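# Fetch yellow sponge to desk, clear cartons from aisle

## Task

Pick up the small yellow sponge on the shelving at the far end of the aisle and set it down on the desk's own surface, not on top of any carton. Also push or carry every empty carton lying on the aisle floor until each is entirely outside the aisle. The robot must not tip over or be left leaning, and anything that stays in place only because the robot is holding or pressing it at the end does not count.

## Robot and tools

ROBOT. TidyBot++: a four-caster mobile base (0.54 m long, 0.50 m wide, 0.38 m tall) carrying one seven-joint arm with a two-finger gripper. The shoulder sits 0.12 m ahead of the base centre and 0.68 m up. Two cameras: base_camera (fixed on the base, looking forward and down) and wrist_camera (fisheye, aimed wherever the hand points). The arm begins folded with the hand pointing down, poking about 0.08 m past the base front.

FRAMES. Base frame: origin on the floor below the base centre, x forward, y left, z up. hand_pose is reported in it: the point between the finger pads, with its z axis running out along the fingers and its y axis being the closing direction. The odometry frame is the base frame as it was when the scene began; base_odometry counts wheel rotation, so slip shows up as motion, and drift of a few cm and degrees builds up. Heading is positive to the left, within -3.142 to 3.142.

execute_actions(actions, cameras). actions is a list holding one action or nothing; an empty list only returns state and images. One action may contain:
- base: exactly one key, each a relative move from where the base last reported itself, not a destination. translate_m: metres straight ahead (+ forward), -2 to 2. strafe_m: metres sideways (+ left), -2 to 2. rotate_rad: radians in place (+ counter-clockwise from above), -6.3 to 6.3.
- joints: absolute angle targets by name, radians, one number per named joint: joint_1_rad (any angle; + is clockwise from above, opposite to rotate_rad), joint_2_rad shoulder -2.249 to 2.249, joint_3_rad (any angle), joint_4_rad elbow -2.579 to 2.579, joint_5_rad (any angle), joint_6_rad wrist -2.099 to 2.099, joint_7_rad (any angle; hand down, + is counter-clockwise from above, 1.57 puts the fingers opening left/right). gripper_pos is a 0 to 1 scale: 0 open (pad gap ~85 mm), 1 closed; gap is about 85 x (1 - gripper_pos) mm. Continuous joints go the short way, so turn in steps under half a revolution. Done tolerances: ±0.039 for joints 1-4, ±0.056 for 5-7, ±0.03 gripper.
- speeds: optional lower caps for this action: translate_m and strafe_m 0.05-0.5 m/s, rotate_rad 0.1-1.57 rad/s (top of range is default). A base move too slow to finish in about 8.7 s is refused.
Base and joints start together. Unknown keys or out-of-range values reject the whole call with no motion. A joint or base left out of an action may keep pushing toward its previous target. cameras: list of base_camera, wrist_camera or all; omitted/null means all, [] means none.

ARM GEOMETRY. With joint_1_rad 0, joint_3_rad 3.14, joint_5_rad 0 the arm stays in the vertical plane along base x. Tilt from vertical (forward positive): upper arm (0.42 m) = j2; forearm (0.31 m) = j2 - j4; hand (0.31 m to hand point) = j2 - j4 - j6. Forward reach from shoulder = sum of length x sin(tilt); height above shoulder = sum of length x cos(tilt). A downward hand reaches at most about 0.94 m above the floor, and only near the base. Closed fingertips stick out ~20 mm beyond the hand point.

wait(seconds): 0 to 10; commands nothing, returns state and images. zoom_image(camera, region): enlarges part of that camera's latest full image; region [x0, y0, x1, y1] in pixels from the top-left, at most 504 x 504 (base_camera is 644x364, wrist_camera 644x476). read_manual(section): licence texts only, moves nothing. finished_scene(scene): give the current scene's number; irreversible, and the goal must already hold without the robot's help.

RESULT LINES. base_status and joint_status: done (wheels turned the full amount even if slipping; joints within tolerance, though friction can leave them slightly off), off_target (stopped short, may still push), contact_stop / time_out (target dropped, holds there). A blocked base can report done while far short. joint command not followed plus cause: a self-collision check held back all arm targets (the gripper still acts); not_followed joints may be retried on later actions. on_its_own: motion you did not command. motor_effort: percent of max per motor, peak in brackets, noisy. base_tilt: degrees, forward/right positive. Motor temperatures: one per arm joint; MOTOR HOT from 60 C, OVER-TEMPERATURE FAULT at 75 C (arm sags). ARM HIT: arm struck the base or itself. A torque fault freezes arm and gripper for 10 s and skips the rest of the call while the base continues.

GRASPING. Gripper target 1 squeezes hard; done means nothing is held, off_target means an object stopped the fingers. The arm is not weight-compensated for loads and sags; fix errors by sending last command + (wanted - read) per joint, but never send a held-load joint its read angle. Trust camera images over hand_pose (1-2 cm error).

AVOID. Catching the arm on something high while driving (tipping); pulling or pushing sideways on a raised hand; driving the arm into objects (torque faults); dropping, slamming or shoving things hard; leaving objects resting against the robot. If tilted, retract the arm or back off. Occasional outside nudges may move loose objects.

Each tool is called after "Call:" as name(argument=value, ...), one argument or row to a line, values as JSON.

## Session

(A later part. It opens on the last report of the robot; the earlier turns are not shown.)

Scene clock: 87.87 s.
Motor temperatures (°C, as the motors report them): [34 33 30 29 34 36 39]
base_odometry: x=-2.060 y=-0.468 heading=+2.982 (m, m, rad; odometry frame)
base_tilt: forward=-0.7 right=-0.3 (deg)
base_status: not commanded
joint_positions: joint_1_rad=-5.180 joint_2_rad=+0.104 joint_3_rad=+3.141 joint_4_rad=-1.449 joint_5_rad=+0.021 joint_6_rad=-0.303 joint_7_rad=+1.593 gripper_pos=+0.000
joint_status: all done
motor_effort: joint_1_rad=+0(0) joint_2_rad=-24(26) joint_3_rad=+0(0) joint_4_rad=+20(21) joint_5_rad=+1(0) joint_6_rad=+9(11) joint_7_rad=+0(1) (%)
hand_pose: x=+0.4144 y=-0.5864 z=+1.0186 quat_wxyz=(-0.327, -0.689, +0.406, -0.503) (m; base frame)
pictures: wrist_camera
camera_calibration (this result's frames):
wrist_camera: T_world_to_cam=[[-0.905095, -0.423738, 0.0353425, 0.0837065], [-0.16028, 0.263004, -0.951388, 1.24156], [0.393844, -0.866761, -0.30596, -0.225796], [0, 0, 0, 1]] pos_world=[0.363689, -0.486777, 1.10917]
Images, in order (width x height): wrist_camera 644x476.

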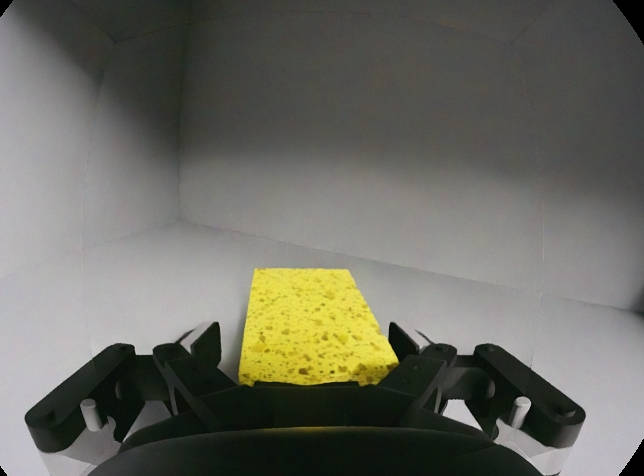

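Call:
execute_actions(
  actions=[
    {"joints":{"gripper_pos":1}},
  ],
  cameras=["wrist_camera"],
)

Call:
execute_actions(
  actions=[
    {"base":{"strafe_m":0.08},"joints":{"joint_2_rad":-0.3}},
  ],
  cameras=["wrist_camera"],
)

Scene clock: 89.47 s.
Motor temperatures (°C, as the motors report them): [34 33 30 29 34 36 39]
base_odometry: x=-2.060 y=-0.468 heading=+2.982 (m, m, rad; odometry frame)
base_tilt: forward=-0.7 right=-0.3 (deg)
base_status: not commanded
joint_positions: joint_1_rad=-5.180 joint_2_rad=+0.104 joint_3_rad=+3.141 joint_4_rad=-1.448 joint_5_rad=+0.021 joint_6_rad=-0.302 joint_7_rad=+1.593 gripper_pos=+0.377
joint_status: gripper_pos off_target (ended at +0.377, target +1.000)
motor_effort: joint_1_rad=+0(0) joint_2_rad=-24(25) joint_3_rad=-1(1) joint_4_rad=+20(20) joint_5_rad=+1(1) joint_6_rad=+10(10) joint_7_rad=+0(1) (%)
hand_pose: x=+0.4145 y=-0.5866 z=+1.0195 quat_wxyz=(-0.327, -0.689, +0.406, -0.503) (m; base frame)
pictures: wrist_camera
camera_calibration (this result's frames):
wrist_camera: T_world_to_cam=[[-0.905116, -0.423698, 0.0352873, 0.0837765], [-0.159483, 0.261409, -0.951961, 1.24171], [0.39412, -0.867263, -0.304178, -0.227918], [0, 0, 0, 1]] pos_world=[0.363686, -0.486763, 1.10978]
Images, in order (width x height): wrist_camera 644x476.

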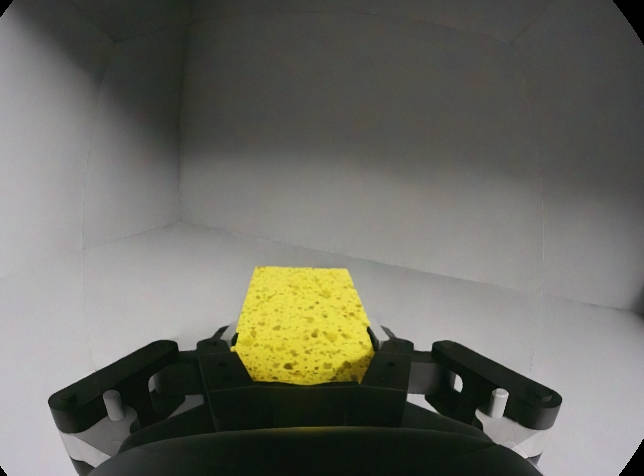

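Scene clock: 91.20 s.
Motor temperatures (°C, as the motors report them): [34 33 30 29 34 36 39]
base_odometry: x=-2.073 y=-0.547 heading=+2.982 (m, m, rad; odometry frame)
base_tilt: forward=-0.7 right=-0.3 (deg)
base_status: done
joint_positions: joint_1_rad=-5.181 joint_2_rad=-0.304 joint_3_rad=+3.141 joint_4_rad=-1.435 joint_5_rad=+0.021 joint_6_rad=-0.298 joint_7_rad=+1.593 gripper_pos=+0.377
joint_status: all done
motor_effort: joint_1_rad=+0(3) joint_2_rad=-9(29) joint_3_rad=+0(3) joint_4_rad=+18(22) joint_5_rad=+1(0) joint_6_rad=+10(11) joint_7_rad=+1(0) (%)
hand_pose: x=+0.3296 y=-0.4166 z=+1.2613 quat_wxyz=(-0.411, -0.564, +0.333, -0.634) (m; base frame)
pictures: wrist_camera
camera_calibration (this result's frames):
wrist_camera: T_world_to_cam=[[-0.909855, -0.414439, 0.0201021, 0.0949595], [0.0296678, -0.113303, -0.993117, 1.24741], [0.413865, -0.902996, 0.115385, -0.524078], [0, 0, 0, 1]] pos_world=[0.266289, -0.292551, 1.29739]
Images, in order (width x height): wrist_camera 644x476.

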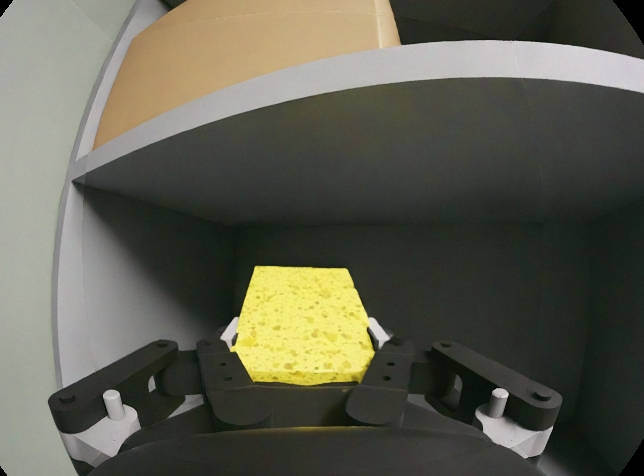

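Call:
execute_actions(
  actions=[
    {"joints":{"joint_1_rad":-6.283,"joint_2_rad":-0.6,"joint_4_rad":-1.9,"joint_6_rad":-0.5}},
  ],
  cameras=["base_camera"],
)

Call:
execute_actions(
  actions=[
    {"base":{"translate_m":-1.7}},
  ],
  cameras=["base_camera"],
)

Call:
execute_actions(
  actions=[
    {"base":{"translate_m":-0.8},"joints":{"joint_1_rad":-9.35}},
  ],
  cameras=["wrist_camera"],
)

Scene clock: 94.47 s.
Motor temperatures (°C, as the motors report them): [34 32 30 29 34 36 39]
base_odometry: x=-2.073 y=-0.547 heading=+2.982 (m, m, rad; odometry frame)
base_tilt: forward=-0.7 right=-0.4 (deg)
base_status: not commanded
joint_positions: joint_1_rad=-6.264 joint_2_rad=-0.586 joint_3_rad=+3.141 joint_4_rad=-1.882 joint_5_rad=+0.021 joint_6_rad=-0.474 joint_7_rad=+1.593 gripper_pos=+0.377
joint_status: all done
motor_effort: joint_1_rad=+0(1) joint_2_rad=-1(9) joint_3_rad=+0(1) joint_4_rad=+19(20) joint_5_rad=+1(1) joint_6_rad=+10(11) joint_7_rad=+0(1) (%)
hand_pose: x=+0.4938 y=-0.0086 z=+1.0564 quat_wxyz=(-0.023, -0.774, -0.006, -0.633) (m; base frame)
pictures: base_camera
Images, in order (width x height): base_camera 644x364.

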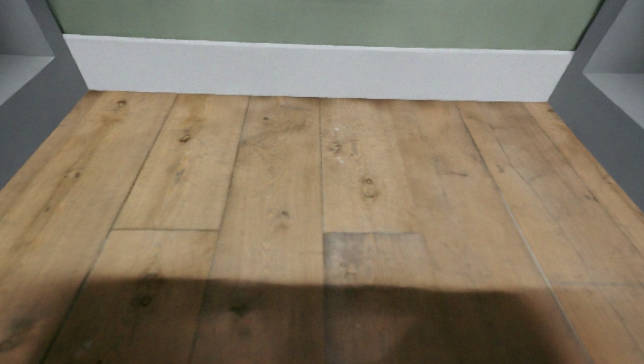

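Scene clock: 99.23 s.
Motor temperatures (°C, as the motors report them): [34 32 30 29 34 36 39]
base_odometry: x=-0.395 y=-0.817 heading=+2.982 (m, m, rad; odometry frame)
base_tilt: forward=-0.7 right=-0.4 (deg)
base_status: done
joint_positions: joint_1_rad=-6.264 joint_2_rad=-0.598 joint_3_rad=+3.141 joint_4_rad=-1.884 joint_5_rad=+0.021 joint_6_rad=-0.477 joint_7_rad=+1.593 gripper_pos=+0.377
joint_status: not commanded
motor_effort: joint_1_rad=-1(0) joint_2_rad=-1(3) joint_3_rad=+0(1) joint_4_rad=+19(20) joint_5_rad=+1(1) joint_6_rad=+10(10) joint_7_rad=+1(1) (%)
hand_pose: x=+0.4892 y=-0.0085 z=+1.0585 quat_wxyz=(-0.023, -0.772, -0.006, -0.636) (m; base frame)
pictures: base_camera
Images, in order (width x height): base_camera 644x364.

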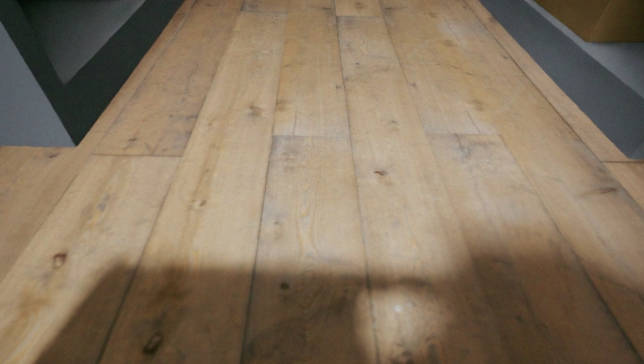

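Scene clock: 103.10 s.
Motor temperatures (°C, as the motors report them): [34 32 30 29 34 36 39]
base_odometry: x=+0.396 y=-0.944 heading=+2.982 (m, m, rad; odometry frame)
base_tilt: forward=-0.7 right=-0.4 (deg)
base_status: done
joint_positions: joint_1_rad=-9.331 joint_2_rad=-0.596 joint_3_rad=+3.141 joint_4_rad=-1.885 joint_5_rad=+0.021 joint_6_rad=-0.478 joint_7_rad=+1.593 gripper_pos=+0.377
joint_status: all done
motor_effort: joint_1_rad=+0(1) joint_2_rad=+0(3) joint_3_rad=+0(2) joint_4_rad=+20(20) joint_5_rad=+1(1) joint_6_rad=+10(10) joint_7_rad=+0(0) (%)
hand_pose: x=-0.2504 y=+0.0361 z=+1.0570 quat_wxyz=(+0.633, -0.023, -0.772, -0.046) (m; base frame)
pictures: wrist_camera
camera_calibration (this result's frames):
wrist_camera: T_world_to_cam=[[0.129237, 0.991096, 0.0320371, -0.0441943], [0.222507, 0.00250005, -0.974928, 1.13791], [-0.966327, 0.133125, -0.220203, 0.119998], [0, 0, 0, 1]] pos_world=[-0.131525, 0.0249812, 1.13722]
Images, in order (width x height): wrist_camera 644x476.

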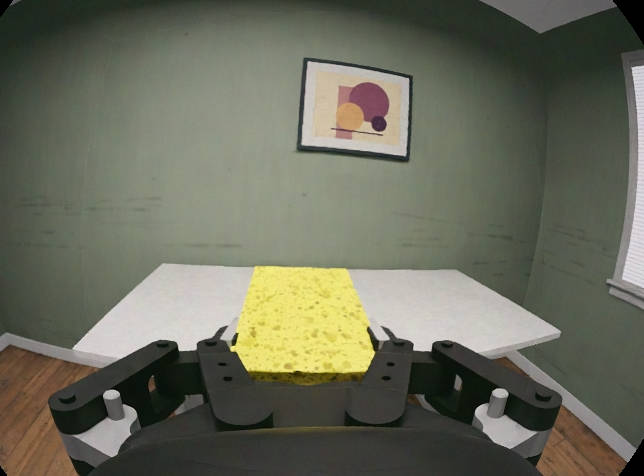

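Call:
execute_actions(
  actions=[
    {"base":{"translate_m":-0.35},"joints":{"joint_2_rad":0.29,"joint_4_rad":-1.876,"joint_6_rad":0.35}},
  ],
  cameras=["wrist_camera"],
)

Scene clock: 106.73 s.
Motor temperatures (°C, as the motors report them): [34 32 30 29 34 36 39]
base_odometry: x=+0.741 y=-0.999 heading=+2.983 (m, m, rad; odometry frame)
base_tilt: forward=-0.7 right=-0.4 (deg)
base_status: done
joint_positions: joint_1_rad=-9.331 joint_2_rad=+0.288 joint_3_rad=+3.141 joint_4_rad=-1.885 joint_5_rad=+0.021 joint_6_rad=+0.322 joint_7_rad=+1.593 gripper_pos=+0.377
joint_status: all done
motor_effort: joint_1_rad=+0(0) joint_2_rad=-27(29) joint_3_rad=-1(0) joint_4_rad=+17(19) joint_5_rad=+1(1) joint_6_rad=+9(10) joint_7_rad=+0(0) (%)
hand_pose: x=-0.5561 y=+0.0598 z=+0.8212 quat_wxyz=(+0.600, -0.019, -0.799, -0.038) (m; base frame)
pictures: wrist_camera
camera_calibration (this result's frames):
wrist_camera: T_world_to_cam=[[0.110844, 0.993343, 0.0313601, -0.030466], [0.303359, -0.00376861, -0.952869, 1.00323], [-0.946407, 0.115133, -0.301757, -0.151332], [0, 0, 0, 1]] pos_world=[-0.444183, 0.0514673, 0.911236]
Images, in order (width x height): wrist_camera 644x476.

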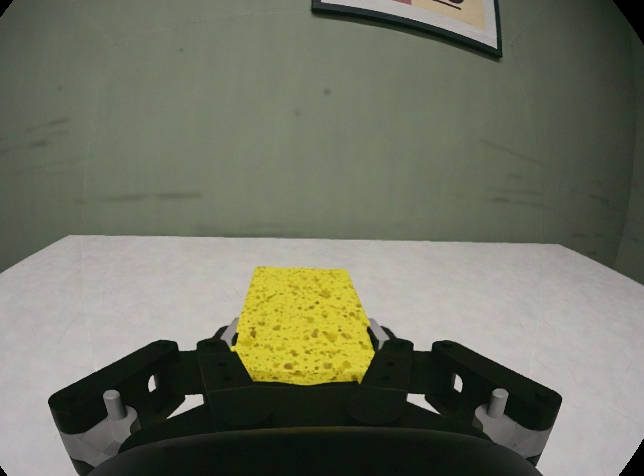

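Call:
execute_actions(
  actions=[
    {"joints":{"joint_2_rad":0.42,"joint_6_rad":0.48}},
  ],
  cameras=[],
)

Call:
execute_actions(
  actions=[
    {"joints":{"joint_2_rad":0.46,"joint_6_rad":0.52}},
  ],
  cameras=["wrist_camera"],
)

Scene clock: 108.37 s.
Motor temperatures (°C, as the motors report them): [34 32 30 29 34 36 39]
base_odometry: x=+0.741 y=-0.999 heading=+2.983 (m, m, rad; odometry frame)
base_tilt: forward=-0.7 right=-0.4 (deg)
base_status: not commanded
joint_positions: joint_1_rad=-9.331 joint_2_rad=+0.424 joint_3_rad=+3.141 joint_4_rad=-1.885 joint_5_rad=+0.021 joint_6_rad=+0.451 joint_7_rad=+1.593 gripper_pos=+0.377
joint_status: all done
motor_effort: joint_1_rad=+0(0) joint_2_rad=-31(33) joint_3_rad=-1(1) joint_4_rad=+16(17) joint_5_rad=+1(1) joint_6_rad=+10(12) joint_7_rad=+1(0) (%)
hand_pose: x=-0.5825 y=+0.0616 z=+0.7659 quat_wxyz=(+0.598, -0.018, -0.801, -0.037) (m; base frame)
pictures: none
No camera images: the call's "cameras" was empty. Leave "cameras" out to get every camera's image.

Scene clock: 109.13 s.
Motor temperatures (°C, as the motors report them): [34 32 30 29 34 36 39]
base_odometry: x=+0.741 y=-0.999 heading=+2.983 (m, m, rad; odometry frame)
base_tilt: forward=-0.7 right=-0.4 (deg)
base_status: not commanded
joint_positions: joint_1_rad=-9.331 joint_2_rad=+0.454 joint_3_rad=+3.141 joint_4_rad=-1.885 joint_5_rad=+0.021 joint_6_rad=+0.493 joint_7_rad=+1.593 gripper_pos=+0.377
joint_status: all done
motor_effort: joint_1_rad=+0(0) joint_2_rad=-31(32) joint_3_rad=-1(1) joint_4_rad=+16(16) joint_5_rad=+1(1) joint_6_rad=+9(10) joint_7_rad=+0(0) (%)
hand_pose: x=-0.5885 y=+0.0619 z=+0.7571 quat_wxyz=(+0.602, -0.018, -0.797, -0.036) (m; base frame)
pictures: wrist_camera
camera_calibration (this result's frames):
wrist_camera: T_world_to_cam=[[0.108331, 0.993692, 0.0289831, -0.026594], [0.298387, -0.00469163, -0.954433, 0.95027], [-0.948277, 0.112043, -0.297013, -0.20611], [0, 0, 0, 1]] pos_world=[-0.476117, 0.0539776, 0.846523]
Images, in order (width x height): wrist_camera 644x476.

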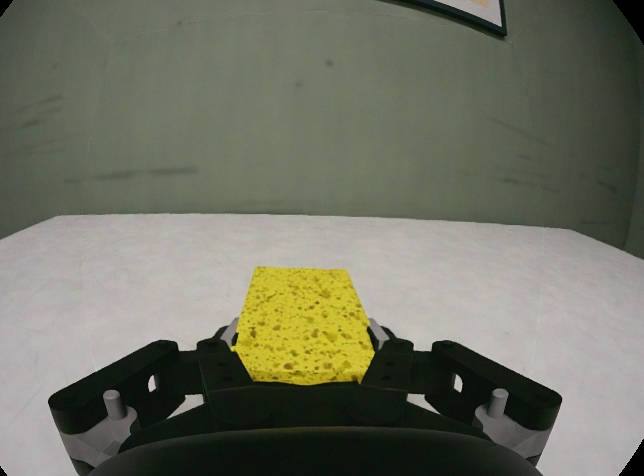

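Call:
execute_actions(
  actions=[
    {"joints":{"joint_2_rad":0.49}},
  ],
  cameras=[],
)

Scene clock: 110.23 s.
Motor temperatures (°C, as the motors report them): [34 32 30 29 34 36 39]
base_odometry: x=+0.741 y=-0.999 heading=+2.983 (m, m, rad; odometry frame)
base_tilt: forward=-0.7 right=-0.4 (deg)
base_status: not commanded
joint_positions: joint_1_rad=-9.331 joint_2_rad=+0.470 joint_3_rad=+3.141 joint_4_rad=-1.884 joint_5_rad=+0.021 joint_6_rad=+0.501 joint_7_rad=+1.593 gripper_pos=+0.377
joint_status: all done
motor_effort: joint_1_rad=+0(0) joint_2_rad=-29(32) joint_3_rad=-1(1) joint_4_rad=+14(15) joint_5_rad=+1(0) joint_6_rad=+8(9) joint_7_rad=+1(0) (%)
hand_pose: x=-0.5906 y=+0.0620 z=+0.7486 quat_wxyz=(+0.600, -0.018, -0.799, -0.036) (m; base frame)
pictures: none
No camera images: the call's "cameras" was empty. Leave "cameras" out to get every camera's image.

Contact.

Call:
execute_actions(
  actions=[
    {"joints":{"gripper_pos":0,"joint_2_rad":0.47}},
  ],
  cameras=[],
)

Call:
execute_actions(
  actions=[
    {"joints":{"joint_2_rad":0.2}},
  ],
  cameras=["wrist_camera"],
)

Call:
finished_scene(
  scene=1,
)

Scene clock: 112.00 s.
Motor temperatures (°C, as the motors report them): [34 32 30 29 34 36 39]
base_odometry: x=+0.741 y=-0.999 heading=+2.983 (m, m, rad; odometry frame)
base_tilt: forward=-0.7 right=-0.4 (deg)
base_status: not commanded
joint_positions: joint_1_rad=-9.331 joint_2_rad=+0.469 joint_3_rad=+3.141 joint_4_rad=-1.884 joint_5_rad=+0.021 joint_6_rad=+0.501 joint_7_rad=+1.593 gripper_pos=+0.000
joint_status: all done
motor_effort: joint_1_rad=+0(0) joint_2_rad=-31(32) joint_3_rad=-1(1) joint_4_rad=+16(16) joint_5_rad=+1(1) joint_6_rad=+9(10) joint_7_rad=+1(1) (%)
hand_pose: x=-0.5906 y=+0.0620 z=+0.7492 quat_wxyz=(+0.600, -0.018, -0.799, -0.036) (m; base frame)
pictures: none
No camera images: the call's "cameras" was empty. Leave "cameras" out to get every camera's image.

Scene clock: 113.50 s.
Motor temperatures (°C, as the motors report them): [34 33 30 29 34 36 39]
base_odometry: x=+0.741 y=-0.999 heading=+2.983 (m, m, rad; odometry frame)
base_tilt: forward=-0.7 right=-0.4 (deg)
base_status: not commanded
joint_positions: joint_1_rad=-9.331 joint_2_rad=+0.196 joint_3_rad=+3.141 joint_4_rad=-1.884 joint_5_rad=+0.021 joint_6_rad=+0.501 joint_7_rad=+1.593 gripper_pos=+0.000
joint_status: all done
motor_effort: joint_1_rad=+0(0) joint_2_rad=-26(32) joint_3_rad=-1(1) joint_4_rad=+18(18) joint_5_rad=+0(1) joint_6_rad=+10(10) joint_7_rad=+1(0) (%)
hand_pose: x=-0.5463 y=+0.0579 z=+0.9388 quat_wxyz=(+0.703, -0.015, -0.710, -0.044) (m; base frame)
pictures: wrist_camera
camera_calibration (this result's frames):
wrist_camera: T_world_to_cam=[[0.115275, 0.993044, 0.023975, -0.0239074], [0.0371977, 0.0198034, -0.999112, 1.00888], [-0.992637, 0.116065, -0.0346561, -0.38236], [0, 0, 0, 1]] pos_world=[-0.414317, 0.0481402, 0.99531]
Images, in order (width x height): wrist_camera 644x476.

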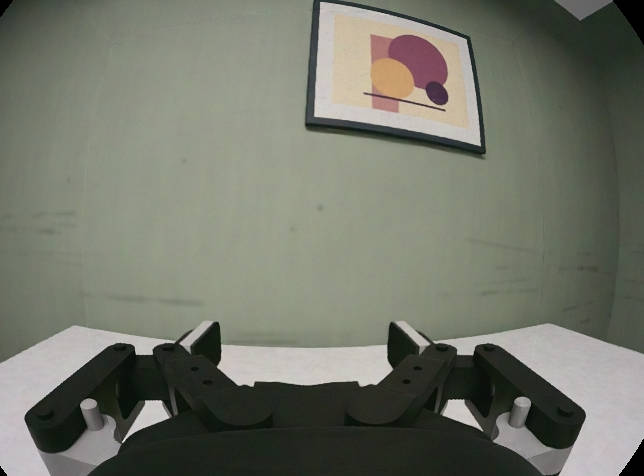

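The scene is finished: the task was done.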